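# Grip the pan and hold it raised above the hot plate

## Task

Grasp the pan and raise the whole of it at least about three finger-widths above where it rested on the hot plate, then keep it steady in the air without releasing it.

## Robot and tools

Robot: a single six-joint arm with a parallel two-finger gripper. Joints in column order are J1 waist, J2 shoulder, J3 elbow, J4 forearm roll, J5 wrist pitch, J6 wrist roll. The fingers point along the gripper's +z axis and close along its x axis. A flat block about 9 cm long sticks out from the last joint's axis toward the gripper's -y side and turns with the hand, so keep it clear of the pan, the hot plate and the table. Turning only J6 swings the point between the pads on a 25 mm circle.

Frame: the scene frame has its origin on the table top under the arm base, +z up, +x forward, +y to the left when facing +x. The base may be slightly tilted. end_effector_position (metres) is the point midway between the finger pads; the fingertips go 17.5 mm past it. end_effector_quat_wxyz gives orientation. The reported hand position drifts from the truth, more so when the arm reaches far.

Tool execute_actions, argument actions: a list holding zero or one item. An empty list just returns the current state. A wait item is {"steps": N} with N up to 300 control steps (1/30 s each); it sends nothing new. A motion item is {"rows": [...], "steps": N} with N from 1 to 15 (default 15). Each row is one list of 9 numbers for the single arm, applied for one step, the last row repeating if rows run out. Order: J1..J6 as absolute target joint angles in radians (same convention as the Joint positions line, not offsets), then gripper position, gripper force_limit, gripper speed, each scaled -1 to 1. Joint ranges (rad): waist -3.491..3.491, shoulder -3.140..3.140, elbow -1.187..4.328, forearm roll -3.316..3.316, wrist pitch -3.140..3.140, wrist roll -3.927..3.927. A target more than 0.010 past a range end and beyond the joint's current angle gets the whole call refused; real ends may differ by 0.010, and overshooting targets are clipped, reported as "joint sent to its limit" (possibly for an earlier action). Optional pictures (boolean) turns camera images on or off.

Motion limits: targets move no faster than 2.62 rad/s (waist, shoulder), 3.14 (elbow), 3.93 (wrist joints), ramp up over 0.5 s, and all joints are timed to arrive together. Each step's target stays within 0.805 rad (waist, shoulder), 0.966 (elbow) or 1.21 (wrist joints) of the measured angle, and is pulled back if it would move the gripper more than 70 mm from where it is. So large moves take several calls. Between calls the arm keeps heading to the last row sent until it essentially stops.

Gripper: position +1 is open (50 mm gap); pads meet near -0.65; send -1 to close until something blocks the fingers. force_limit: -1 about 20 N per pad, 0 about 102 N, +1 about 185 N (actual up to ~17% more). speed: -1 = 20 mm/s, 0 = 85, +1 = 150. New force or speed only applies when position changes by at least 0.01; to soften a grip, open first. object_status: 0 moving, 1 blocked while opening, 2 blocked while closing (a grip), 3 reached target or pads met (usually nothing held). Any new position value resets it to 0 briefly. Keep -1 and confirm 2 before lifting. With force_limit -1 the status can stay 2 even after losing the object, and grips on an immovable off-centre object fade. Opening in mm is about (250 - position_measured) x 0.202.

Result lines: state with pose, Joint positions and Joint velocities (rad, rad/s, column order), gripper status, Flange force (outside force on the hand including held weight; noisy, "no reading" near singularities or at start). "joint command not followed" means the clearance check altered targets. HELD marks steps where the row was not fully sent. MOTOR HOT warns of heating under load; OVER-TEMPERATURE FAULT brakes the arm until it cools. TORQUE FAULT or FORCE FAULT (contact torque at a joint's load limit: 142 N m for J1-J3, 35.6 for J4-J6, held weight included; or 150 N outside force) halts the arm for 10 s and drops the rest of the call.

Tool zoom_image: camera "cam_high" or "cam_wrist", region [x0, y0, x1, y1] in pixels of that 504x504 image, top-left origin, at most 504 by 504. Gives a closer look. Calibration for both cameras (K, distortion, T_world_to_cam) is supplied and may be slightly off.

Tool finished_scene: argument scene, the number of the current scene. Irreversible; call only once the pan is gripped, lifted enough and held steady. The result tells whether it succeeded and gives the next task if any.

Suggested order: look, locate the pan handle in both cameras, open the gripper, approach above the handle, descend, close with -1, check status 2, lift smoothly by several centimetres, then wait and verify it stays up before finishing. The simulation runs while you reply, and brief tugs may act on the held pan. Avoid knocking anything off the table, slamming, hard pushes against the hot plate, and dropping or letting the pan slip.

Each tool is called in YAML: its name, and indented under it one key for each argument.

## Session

execute_actions:
  actions: []

Scene clock: 0.00 s of 4600.00 s.
end_effector_position=(+0.4107, +0.3615, +0.2235) position_measured=3 object_status=3 end_effector_quat_wxyz=(-0.520, +0.821, -0.059, -0.229)
Joint positions: [ 0.175  0.374  0.002 -1.192 -1.556 -1.663]
Joint velocities: [ 0.001 -0.    -0.001  0.001  0.    -0.   ]
Flange force (N, the push that the arm receives, along the gripper's own x y z axes): no reading
camera_calibration (this result's frames):
cam_wrist: T_world_to_cam=[[0.849524, 0.162977, -0.501744, -0.283875], [-0.307703, -0.61947, -0.722202, 0.534114], [-0.428518, 0.767916, -0.476107, 0.152286], [0, 0, 0, 1]] pos_world=[0.470765, 0.26019, 0.31581]

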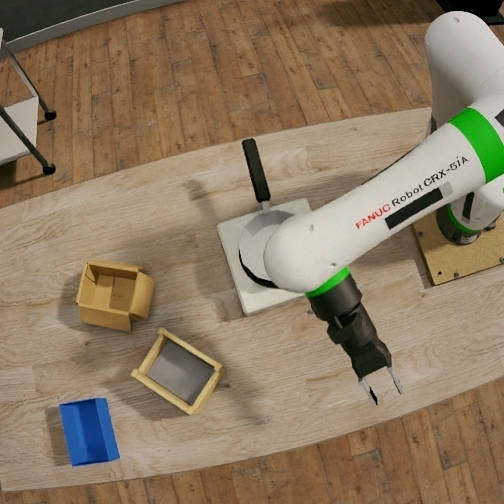

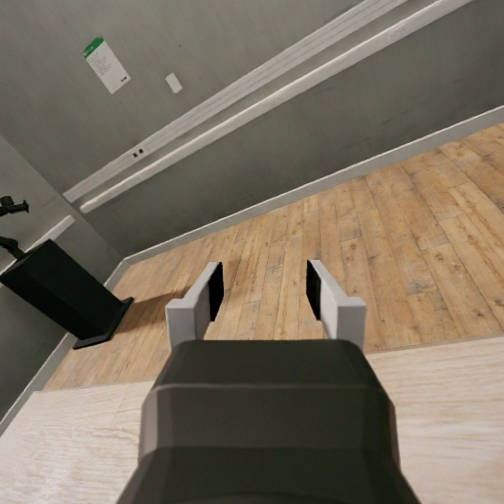

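execute_actions:
  actions:
    - {"rows":[[0.175,0.2,0.3,-0.6,-1.7,-0.5,1,0,0]]}
  pictures: false

execute_actions:
  actions:
    - {"rows":[[-0.058,0.19,0.25,0,-1.63,1.589,1,0,0]]}
  pictures: false

execute_actions:
  actions:
    - {"steps":22}
  pictures: false

execute_actions:
  actions:
    - {"rows":[[-0.058,0.1724,-0.012,0,-1.386,1.589,1,0,0]]}

Scene clock: 11.10 s of 4600.00 s.
end_effector_position=(+0.4258, +0.2720, +0.2642) position_measured=3 object_status=3 end_effector_quat_wxyz=(-0.420, +0.842, +0.338, -0.004)
Joint positions: [ 0.175  0.275  0.171 -0.855 -1.638 -1.001]
Joint velocities: [-0.    -0.258  0.445  0.876 -0.213  1.717]
Flange force (N, the push that the arm receives, along the gripper's own x y z axes): [-0.7 0.7 2.2]
Steps of this call (steps 1 to 90: nothing new was sent; then 7.60 s passed at rest; steps 91 to 105: all 15 steps of this action). Readings (joint positions | what the end effector reports):
91: [0.175 0.374 0.002 -1.191 -1.556 -1.662] | position_measured=3 object_status=3
92: [0.175 0.373 0.003 -1.189 -1.557 -1.657] | position_measured=3 object_status=3
94: [0.175 0.368 0.012 -1.171 -1.561 -1.622] | position_measured=3 object_status=3
98: [0.175 0.341 0.057 -1.082 -1.583 -1.446] | position_measured=3 object_status=3
105: the state above

Scene clock: 11.60 s of 4600.00 s.
end_effector_position=(+0.4645, +0.1012, +0.2572) position_measured=3 object_status=3 end_effector_quat_wxyz=(-0.219, +0.746, +0.622, +0.091)
Joint positions: [ 0.087  0.23   0.222 -0.478 -1.643 -0.32 ]
Joint velocities: [-0.191 -0.052  0.037  0.63   0.018  1.445]
Flange force (N, the push that the arm receives, along the gripper's own x y z axes): [1.3 -3.4 5.3]
Steps of this call (steps 1 to 15: all 15 steps of this action). Readings (joint positions | what the end effector reports):
1: [0.175 0.266 0.186 -0.826 -1.645 -0.944] | position_measured=3 object_status=3
2: [0.174 0.258 0.199 -0.796 -1.651 -0.891] | position_measured=3 object_status=3
4: [0.168 0.250 0.209 -0.739 -1.652 -0.805] | position_measured=3 object_status=3
8: [0.136 0.243 0.212 -0.638 -1.648 -0.641] | position_measured=3 object_status=3
15: the state above

Scene clock: 12.33 s of 4600.00 s.
end_effector_position=(+0.4962, -0.1153, +0.2885) position_measured=3 object_status=3 end_effector_quat_wxyz=(-0.018, +0.214, +0.976, +0.041)
Joint positions: [-0.029  0.198  0.244 -0.095 -1.633  1.125]
Joint velocities: [-0.143 -0.039  0.028  0.468  0.013  2.288]
Flange force (N, the push that the arm receives, along the gripper's own x y z axes): [4.0 1.7 4.7]
Steps of this call (steps 1 to 22: the robot went on to your last target). Readings (joint positions | what the end effector reports):
1: [0.081 0.228 0.223 -0.457 -1.643 -0.270] | position_measured=3 object_status=3
2: [0.074 0.226 0.224 -0.436 -1.642 -0.219] | position_measured=3 object_status=3
4: [0.062 0.223 0.227 -0.396 -1.641 -0.113] | position_measured=3 object_status=3
8: [0.039 0.217 0.231 -0.320 -1.639 0.115] | position_measured=3 object_status=3
22: the state above

Scene clock: 12.83 s of 4600.00 s.
end_effector_position=(+0.4906, -0.1639, +0.2049) position_measured=3 object_status=3 end_effector_quat_wxyz=(-0.000, +0.001, +1.000, -0.003)
Joint positions: [-0.058  0.172 -0.011 -0.    -1.387  1.588]
Joint velocities: [ 0.001 -0.005 -0.015  0.008  0.022  0.016]
Flange force (N, the push that the arm receives, along the gripper's own x y z axes): [6.2 2.6 12.1]
Steps of this call (steps 1 to 15: all 15 steps of this action). Readings (joint positions | what the end effector reports):
1: [-0.034 0.197 0.245 -0.079 -1.632 1.202] | position_measured=3 object_status=3
2: [-0.038 0.195 0.245 -0.064 -1.631 1.273] | position_measured=3 object_status=3
4: [-0.045 0.191 0.229 -0.041 -1.616 1.389] | position_measured=3 object_status=3
8: [-0.053 0.181 0.119 -0.017 -1.511 1.520] | position_measured=3 object_status=3
15: the state above
camera_calibration (this result's frames):
cam_wrist: T_world_to_cam=[[-0.996825, 0.0582815, -0.054253, 0.521506], [0.0472016, 0.981254, 0.18685, 0.121769], [0.0641259, 0.183696, -0.980889, 0.347128], [0, 0, 0, 1]] pos_world=[0.491843, -0.213647, 0.346034]

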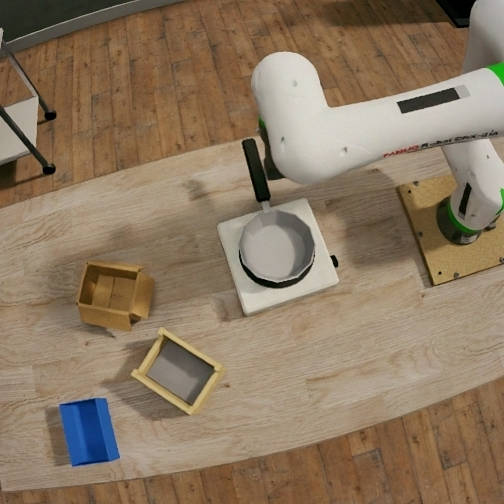

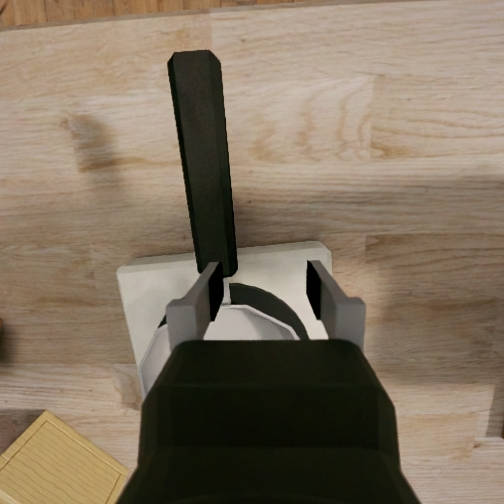

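execute_actions:
  actions:
    - {"rows":[[-0.126,0.2823,0.074,0,-1.363,1.736,1,0,0]]}

Scene clock: 21.87 s of 4600.00 s.
end_effector_position=(+0.5232, -0.2006, +0.1846) position_measured=3 object_status=3 end_effector_quat_wxyz=(-0.001, -0.038, +0.999, -0.003)
Joint positions: [-0.126  0.282  0.074 -0.    -1.363  1.736]
Joint velocities: [ 0.     0.001 -0.    -0.     0.001  0.001]
Flange force (N, the push that the arm receives, along the gripper's own x y z axes): [-0.3 0.7 2.3]
Steps of this call (steps 1 to 15: the robot went on to your last target; steps 16 to 90: nothing new was sent; then 5.53 s passed at rest; steps 91 to 105: all 15 steps of this action). Readings (joint positions | what the end effector reports):
91: [-0.058 0.173 -0.012 -0.000 -1.386 1.589] | position_measured=3 object_status=3
92: [-0.060 0.176 -0.010 -0.000 -1.385 1.594] | position_measured=3 object_status=3
94: [-0.075 0.200 0.009 -0.000 -1.380 1.626] | position_measured=3 object_status=3
98: [-0.120 0.272 0.066 -0.000 -1.365 1.722] | position_measured=3 object_status=3
105: the state above
camera_calibration (this result's frames):
cam_wrist: T_world_to_cam=[[-0.998364, -0.0211249, -0.0531366, 0.539781], [-0.0307254, 0.981893, 0.18693, 0.200924], [0.0482256, 0.188256, -0.980935, 0.341084], [0, 0, 0, 1]] pos_world=[0.528622, -0.250095, 0.325705]

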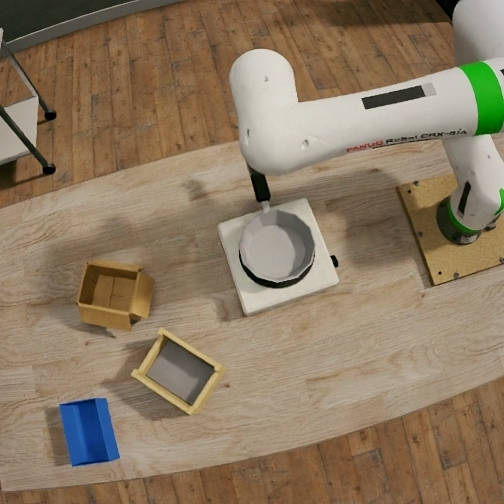

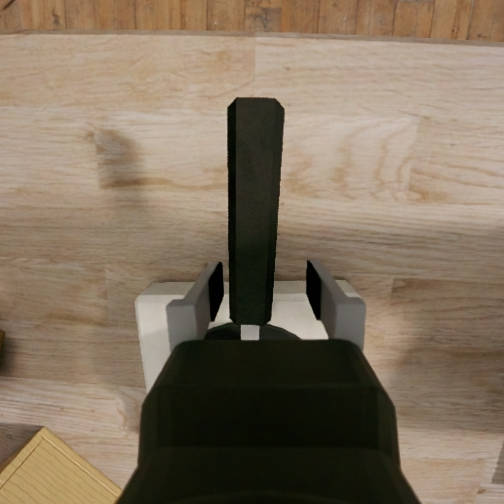

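execute_actions:
  actions:
    - {"rows":[[-0.122,0.325,0.06,0,-1.305,1.732,1,0,0],[-0.122,0.325,0.06,0,-1.305,1.732,1,0,0],[-0.122,0.325,0.06,0,-1.305,1.732,1,0,0],[-0.122,0.325,0.06,0,-1.305,1.732,1,0,0],[-0.122,0.325,0.06,0,-1.305,1.732,1,0,0],[-0.122,0.3389,0.015,0,-1.247,1.732,1,0,0]]}

Scene clock: 31.50 s of 4600.00 s.
end_effector_position=(+0.5331, -0.1997, +0.1297) position_measured=3 object_status=3 end_effector_quat_wxyz=(-0.000, -0.038, +0.999, -0.003)
Joint positions: [-0.122  0.339  0.015 -0.    -1.247  1.732]
Joint velocities: [ 0.     0.002 -0.005  0.     0.005 -0.   ]
Flange force (N, the push that the arm receives, along the gripper's own x y z axes): [5.6 4.6 4.2]
Steps of this call (steps 1 to 15: the robot went on to your last target; steps 16 to 90: nothing new was sent; then 6.13 s passed at rest; steps 91 to 105: all 15 steps of this action). Readings (joint positions | what the end effector reports):
91: [-0.126 0.283 0.074 0.000 -1.363 1.736] | position_measured=3 object_status=3
92: [-0.126 0.286 0.074 0.000 -1.358 1.736] | position_measured=3 object_status=3
94: [-0.124 0.307 0.067 0.000 -1.330 1.734] | position_measured=3 object_status=3
98: [-0.122 0.330 0.045 0.000 -1.283 1.732] | position_measured=3 object_status=3
105: the state above
camera_calibration (this result's frames):
cam_wrist: T_world_to_cam=[[-0.998336, -0.0210853, -0.0536634, 0.546791], [-0.0307796, 0.981916, 0.186801, 0.210626], [0.0487542, 0.188142, -0.980931, 0.286323], [0, 0, 0, 1]] pos_world=[0.538405, -0.249157, 0.27086]

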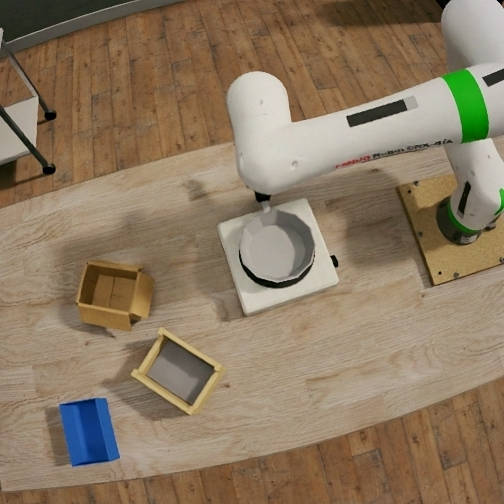

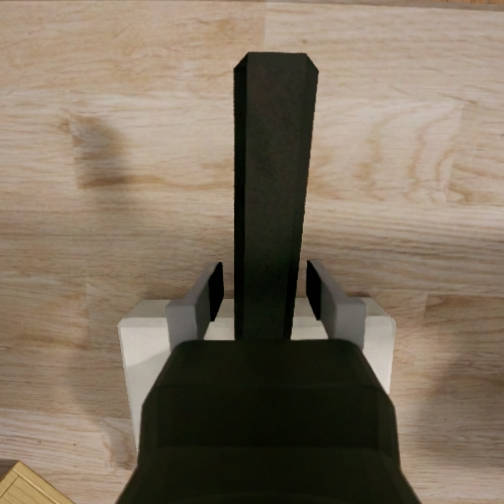

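execute_actions:
  actions:
    - {"rows":[[-0.122,0.3495,-0.002,0,-1.219,1.732,1,1,0.5],[-0.122,0.3495,-0.002,0,-1.219,1.732,1,1,0.5],[-0.122,0.3495,-0.002,0,-1.219,1.732,1,1,0.5],[-0.122,0.3495,-0.002,0,-1.219,1.732,1,1,0.5],[-0.122,0.3495,-0.002,0,-1.219,1.732,1,1,0.5],[-0.122,0.3495,-0.002,0,-1.219,1.732,1,1,0.5],[-0.122,0.3495,-0.002,0,-1.219,1.732,-1,1,0.5]]}

Scene clock: 40.00 s of 4600.00 s.
end_effector_position=(+0.5335, -0.1998, +0.1169) position_measured=85 object_status=0 end_effector_quat_wxyz=(-0.000, -0.038, +0.999, -0.003)
Joint positions: [-0.122  0.349 -0.002 -0.    -1.219  1.732]
Joint velocities: [-0.001  0.     0.001 -0.001  0.    -0.   ]
Flange force (N, the push that the arm receives, along the gripper's own x y z axes): [2.1 1.7 0.6]
Steps of this call (steps 1 to 15: the robot went on to your last target; steps 16 to 90: nothing new was sent; then 5.00 s passed at rest; steps 91 to 105: all 15 steps of this action). Readings (joint positions | what the end effector reports):
91: [-0.122 0.339 0.015 -0.000 -1.247 1.732] | position_measured=3 object_status=3
92: [-0.122 0.341 0.012 0.000 -1.241 1.732] | position_measured=3 object_status=3
94: [-0.122 0.347 0.002 0.000 -1.225 1.732] | position_measured=3 object_status=3
98: [-0.122 0.349 -0.002 0.000 -1.219 1.732] | position_measured=33 object_status=0
105: the state above
camera_calibration (this result's frames):
cam_wrist: T_world_to_cam=[[-0.998306, -0.0209661, -0.0542815, 0.546534], [-0.0307753, 0.981929, 0.186729, 0.21312], [0.0493856, 0.188083, -0.980911, 0.273376], [0, 0, 0, 1]] pos_world=[0.538666, -0.249228, 0.258028]

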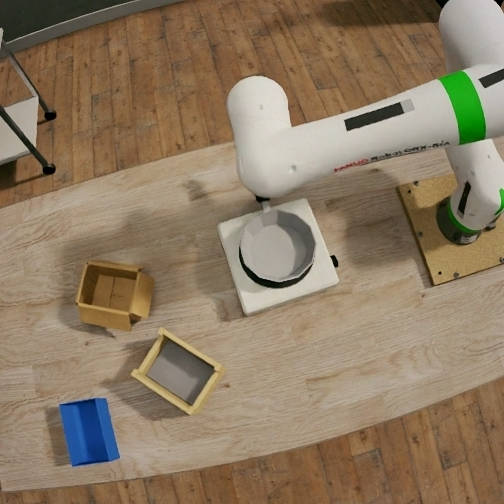

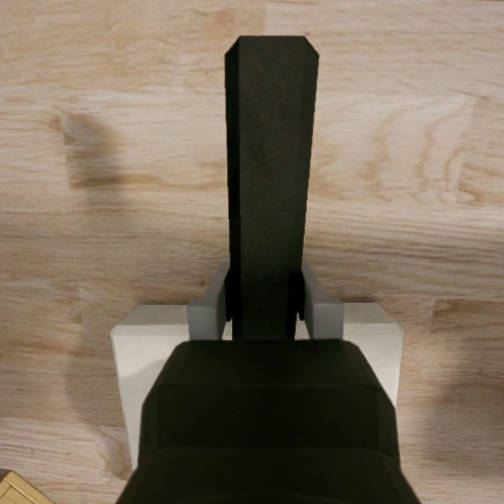

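execute_actions:
  actions:
    - {"rows":[[-0.122,0.3495,-0.002,0,-1.219,1.732,-1,1,0.5]],"steps":5}
  pictures: false

execute_actions:
  actions:
    - {"rows":[[-0.122,0.345,0.012,0,-1.234,1.732,-1,1,0.5],[-0.122,0.341,0.027,0,-1.25,1.732,-1,1,0.5],[-0.122,0.337,0.042,0,-1.265,1.732,-1,1,0.5],[-0.122,0.333,0.057,0,-1.28,1.732,-1,1,0.5],[-0.122,0.329,0.072,0,-1.297,1.732,-1,1,0.5],[-0.122,0.326,0.087,0,-1.313,1.732,-1,1,0.5],[-0.122,0.323,0.102,0,-1.33,1.732,-1,1,0.5],[-0.122,0.32,0.117,0,-1.347,1.732,-1,1,0.5],[-0.122,0.317,0.132,0,-1.365,1.732,-1,1,0.5],[-0.122,0.315,0.147,0,-1.383,1.732,-1,1,0.5],[-0.122,0.313,0.162,0,-1.4,1.732,-1,1,0.5],[-0.122,0.311,0.177,0,-1.417,1.732,-1,1,0.5],[-0.122,0.309,0.192,0,-1.434,1.732,-1,1,0.5],[-0.122,0.307,0.207,0,-1.451,1.732,-1,1,0.5],[-0.122,0.305,0.222,0,-1.468,1.732,-1,1,0.5]]}
  pictures: false

execute_actions:
  actions:
    - {"rows":[[-0.122,0.304,0.24,0,-1.489,1.732,-1,1,0.5],[-0.122,0.303,0.26,0,-1.512,1.732,-1,1,0.5],[-0.122,0.302,0.28,0,-1.535,1.732,-1,1,0.5],[-0.122,0.301,0.3,0,-1.558,1.732,-1,1,0.5],[-0.122,0.3,0.32,0,-1.58,1.732,-1,1,0.5],[-0.122,0.299,0.34,0,-1.603,1.732,-1,1,0.5],[-0.122,0.298,0.36,0,-1.626,1.732,-1,1,0.5],[-0.122,0.297,0.38,0,-1.649,1.732,-1,1,0.5],[-0.122,0.296,0.4,0,-1.672,1.732,-1,1,0.5],[-0.122,0.295,0.42,0,-1.695,1.732,-1,1,0.5],[-0.122,0.2936,0.44,0,-1.717,1.732,-1,1,0.5]]}
  pictures: false

execute_actions:
  actions:
    - {"steps":40}

Scene clock: 53.20 s of 4600.00 s.
end_effector_position=(+0.5333, -0.1997, +0.1168) position_measured=85 object_status=2 end_effector_quat_wxyz=(-0.000, -0.038, +0.999, -0.003)
Joint positions: [-0.122  0.35  -0.002 -0.    -1.219  1.732]
Joint velocities: [-0.001  0.    -0.     0.    -0.001  0.   ]
Flange force (N, the push that the arm receives, along the gripper's own x y z axes): [0.3 2.8 0.2]
Steps of this call (steps 1 to 15: the robot went on to your last target; steps 16 to 90: nothing new was sent; then 10.03 s passed at rest; steps 91 to 95: all 5 steps of this action). Readings (joint positions | what the end effector reports):
91: [-0.122 0.350 -0.002 -0.000 -1.219 1.732] | position_measured=85 object_status=2
92: [-0.122 0.350 -0.002 -0.000 -1.219 1.732] | position_measured=85 object_status=2
94: [-0.122 0.350 -0.002 -0.000 -1.219 1.732] | position_measured=85 object_status=2
95: the state above

Scene clock: 53.70 s of 4600.00 s.
end_effector_position=(+0.5473, -0.2004, +0.2108) position_measured=85 object_status=2 end_effector_quat_wxyz=(+0.009, -0.038, +0.999, -0.004)
Joint positions: [-0.122  0.312  0.173  0.    -1.413  1.732]
Joint velocities: [ 0.    -0.062  0.442  0.    -0.5    0.   ]
Flange force (N, the push that the arm receives, along the gripper's own x y z axes): [3.0 5.2 17.3]
Steps of this call (steps 1 to 15: all 15 steps of this action). Readings (joint positions | what the end effector reports):
1: [-0.122 0.349 -0.002 -0.000 -1.219 1.732] | position_measured=85 object_status=2
2: [-0.122 0.349 0.001 -0.000 -1.224 1.732] | position_measured=85 object_status=2
4: [-0.122 0.344 0.019 -0.000 -1.242 1.732] | position_measured=85 object_status=2
8: [-0.122 0.330 0.070 -0.000 -1.296 1.732] | position_measured=85 object_status=2
15: the state above

Scene clock: 54.20 s of 4600.00 s.
end_effector_position=(+0.5344, -0.1987, +0.3312) position_measured=85 object_status=2 end_effector_quat_wxyz=(+0.000, -0.038, +0.999, -0.003)
Joint positions: [-0.122  0.294  0.432  0.    -1.707  1.732]
Joint velocities: [-0.001 -0.013  0.229  0.    -0.26   0.   ]
Flange force (N, the push that the arm receives, along the gripper's own x y z axes): [11.6 5.0 6.9]
Steps of this call (steps 1 to 15: all 15 steps of this action). Readings (joint positions | what the end effector reports):
1: [-0.122 0.310 0.188 0.000 -1.430 1.732] | position_measured=85 object_status=2
2: [-0.122 0.308 0.204 0.000 -1.447 1.732] | position_measured=85 object_status=2
4: [-0.122 0.305 0.236 0.000 -1.485 1.732] | position_measured=85 object_status=2
8: [-0.122 0.301 0.310 0.000 -1.569 1.732] | position_measured=85 object_status=2
15: the state above

Scene clock: 55.53 s of 4600.00 s.
end_effector_position=(+0.5334, -0.1985, +0.3348) position_measured=85 object_status=2 end_effector_quat_wxyz=(-0.000, -0.038, +0.999, -0.003)
Joint positions: [-0.122  0.294  0.44   0.    -1.717  1.732]
Joint velocities: [-0.     0.    -0.001 -0.     0.001  0.   ]
Flange force (N, the push that the arm receives, along the gripper's own x y z axes): [4.7 3.1 20.8]
Steps of this call (steps 1 to 15: the robot went on to your last target; steps 16 to 40: nothing new was sent). Readings (joint positions | what the end effector reports):
1: [-0.122 0.294 0.437 0.000 -1.713 1.732] | position_measured=85 object_status=2
2: [-0.122 0.294 0.439 0.000 -1.715 1.732] | position_measured=85 object_status=2
4: [-0.122 0.294 0.439 0.000 -1.717 1.732] | position_measured=85 object_status=2
8: [-0.122 0.294 0.440 0.000 -1.717 1.732] | position_measured=85 object_status=2
40: the state above
The arm was judged still, so your last target was given up. Only a new action makes it travel on or press farther. Fingers that are still opening or closing keep moving.
camera_calibration (this result's frames):
cam_wrist: T_world_to_cam=[[-0.99833, -0.0211184, -0.0537615, 0.558166], [-0.0308296, 0.981918, 0.18678, 0.171206], [0.0488449, 0.188126, -0.98093, 0.487259], [0, 0, 0, 1]] pos_world=[0.538712, -0.247989, 0.475997]

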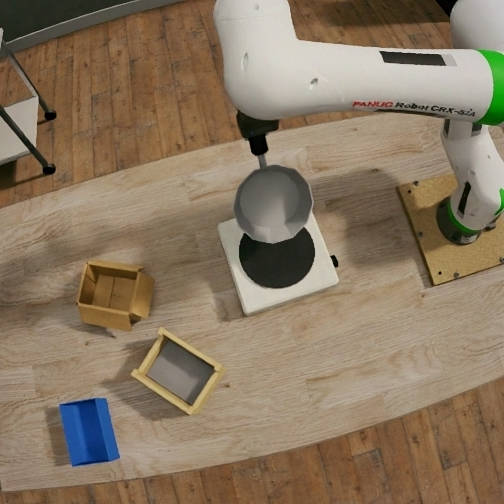

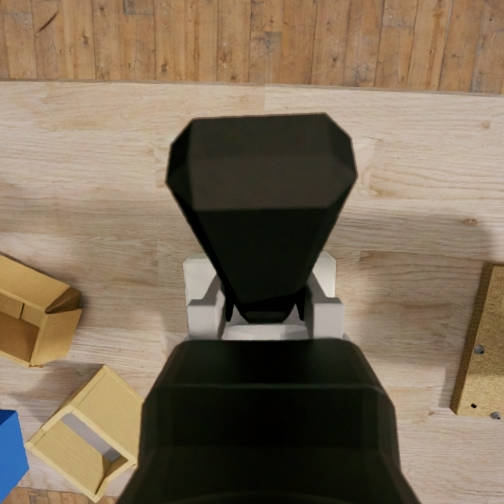

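execute_actions:
  actions:
    - {"rows":[[-0.122,0.298,0.46,0,-1.733,1.732,-1,1,0.5],[-0.122,0.303,0.485,0,-1.753,1.732,-1,1,0.5],[-0.122,0.308,0.51,0,-1.773,1.732,-1,1,0.5],[-0.122,0.313,0.535,0,-1.793,1.732,-1,1,0.5],[-0.122,0.318,0.56,0,-1.813,1.732,-1,1,0.5],[-0.122,0.324,0.585,0,-1.832,1.732,-1,1,0.5],[-0.122,0.33,0.61,0,-1.851,1.732,-1,1,0.5],[-0.122,0.336,0.635,0,-1.87,1.732,-1,1,0.5],[-0.122,0.342,0.66,0,-1.889,1.732,-1,1,0.5],[-0.122,0.348,0.685,0,-1.908,1.732,-1,1,0.5],[-0.122,0.354,0.71,0,-1.927,1.732,-1,1,0.5],[-0.122,0.359,0.73,0,-1.942,1.732,-1,1,0.5],[-0.122,0.3628,0.748,0,-1.956,1.732,-1,1,0.5]]}
  pictures: false

execute_actions:
  actions:
    - {"steps":60}

Scene clock: 65.20 s of 4600.00 s.
end_effector_position=(+0.5345, -0.1982, +0.4135) position_measured=85 object_status=2 end_effector_quat_wxyz=(-0.000, -0.038, +0.999, -0.003)
Joint positions: [-0.122  0.353  0.707  0.    -1.925  1.732]
Joint velocities: [ 0.     0.131  0.572  0.001 -0.435 -0.   ]
Flange force (N, the push that the arm receives, along the gripper's own x y z axes): [2.5 3.0 13.8]
Steps of this call (steps 1 to 90: nothing new was sent; then 6.17 s passed at rest; steps 91 to 105: all 15 steps of this action). Readings (joint positions | what the end effector reports):
91: [-0.122 0.294 0.440 -0.000 -1.717 1.732] | position_measured=85 object_status=2
92: [-0.122 0.295 0.444 -0.000 -1.721 1.732] | position_measured=85 object_status=2
94: [-0.122 0.300 0.469 -0.000 -1.740 1.732] | position_measured=85 object_status=2
98: [-0.122 0.316 0.547 -0.000 -1.802 1.732] | position_measured=85 object_status=2
105: the state above

Scene clock: 67.20 s of 4600.00 s.
end_effector_position=(+0.5334, -0.1980, +0.4245) position_measured=85 object_status=2 end_effector_quat_wxyz=(-0.001, -0.038, +0.999, -0.003)
Joint positions: [-0.122  0.363  0.748 -0.    -1.956  1.732]
Joint velocities: [-0.     0.    -0.001  0.001  0.001 -0.   ]
Flange force (N, the push that the arm receives, along the gripper's own x y z axes): [3.2 3.2 19.9]
Steps of this call (steps 1 to 30: the robot went on to your last target; steps 31 to 60: nothing new was sent). Readings (joint positions | what the end effector reports):
1: [-0.122 0.357 0.725 0.000 -1.938 1.732] | position_measured=85 object_status=2
2: [-0.122 0.360 0.737 0.000 -1.947 1.732] | position_measured=85 object_status=2
4: [-0.122 0.362 0.747 0.000 -1.955 1.732] | position_measured=85 object_status=2
8: [-0.122 0.363 0.748 0.000 -1.956 1.732] | position_measured=85 object_status=2
60: the state above
The arm was judged still, so your last target was given up. Only a new action makes it travel on or press farther. Fingers that are still opening or closing keep moving.
camera_calibration (this result's frames):
cam_wrist: T_world_to_cam=[[-0.998343, -0.0211073, -0.0535405, 0.562868], [-0.0307784, 0.981914, 0.186808, 0.153907], [0.0486292, 0.188146, -0.980936, 0.575262], [0, 0, 0, 1]] pos_world=[0.538697, -0.247476, 0.565681]

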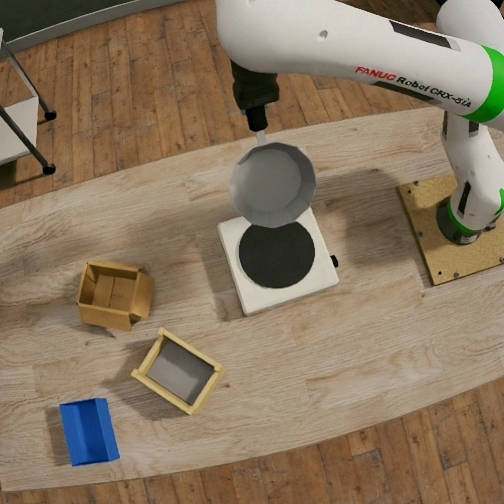

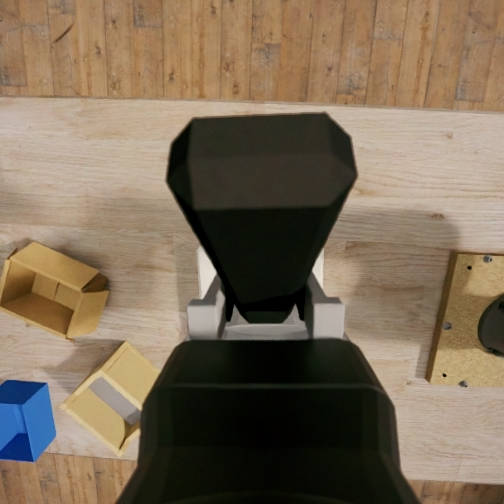

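Handle position is unchanged in the wrist view, so it is stable and well clear of the plate.

finished_scene:
  scene: 2

The scene is finished: the task was done.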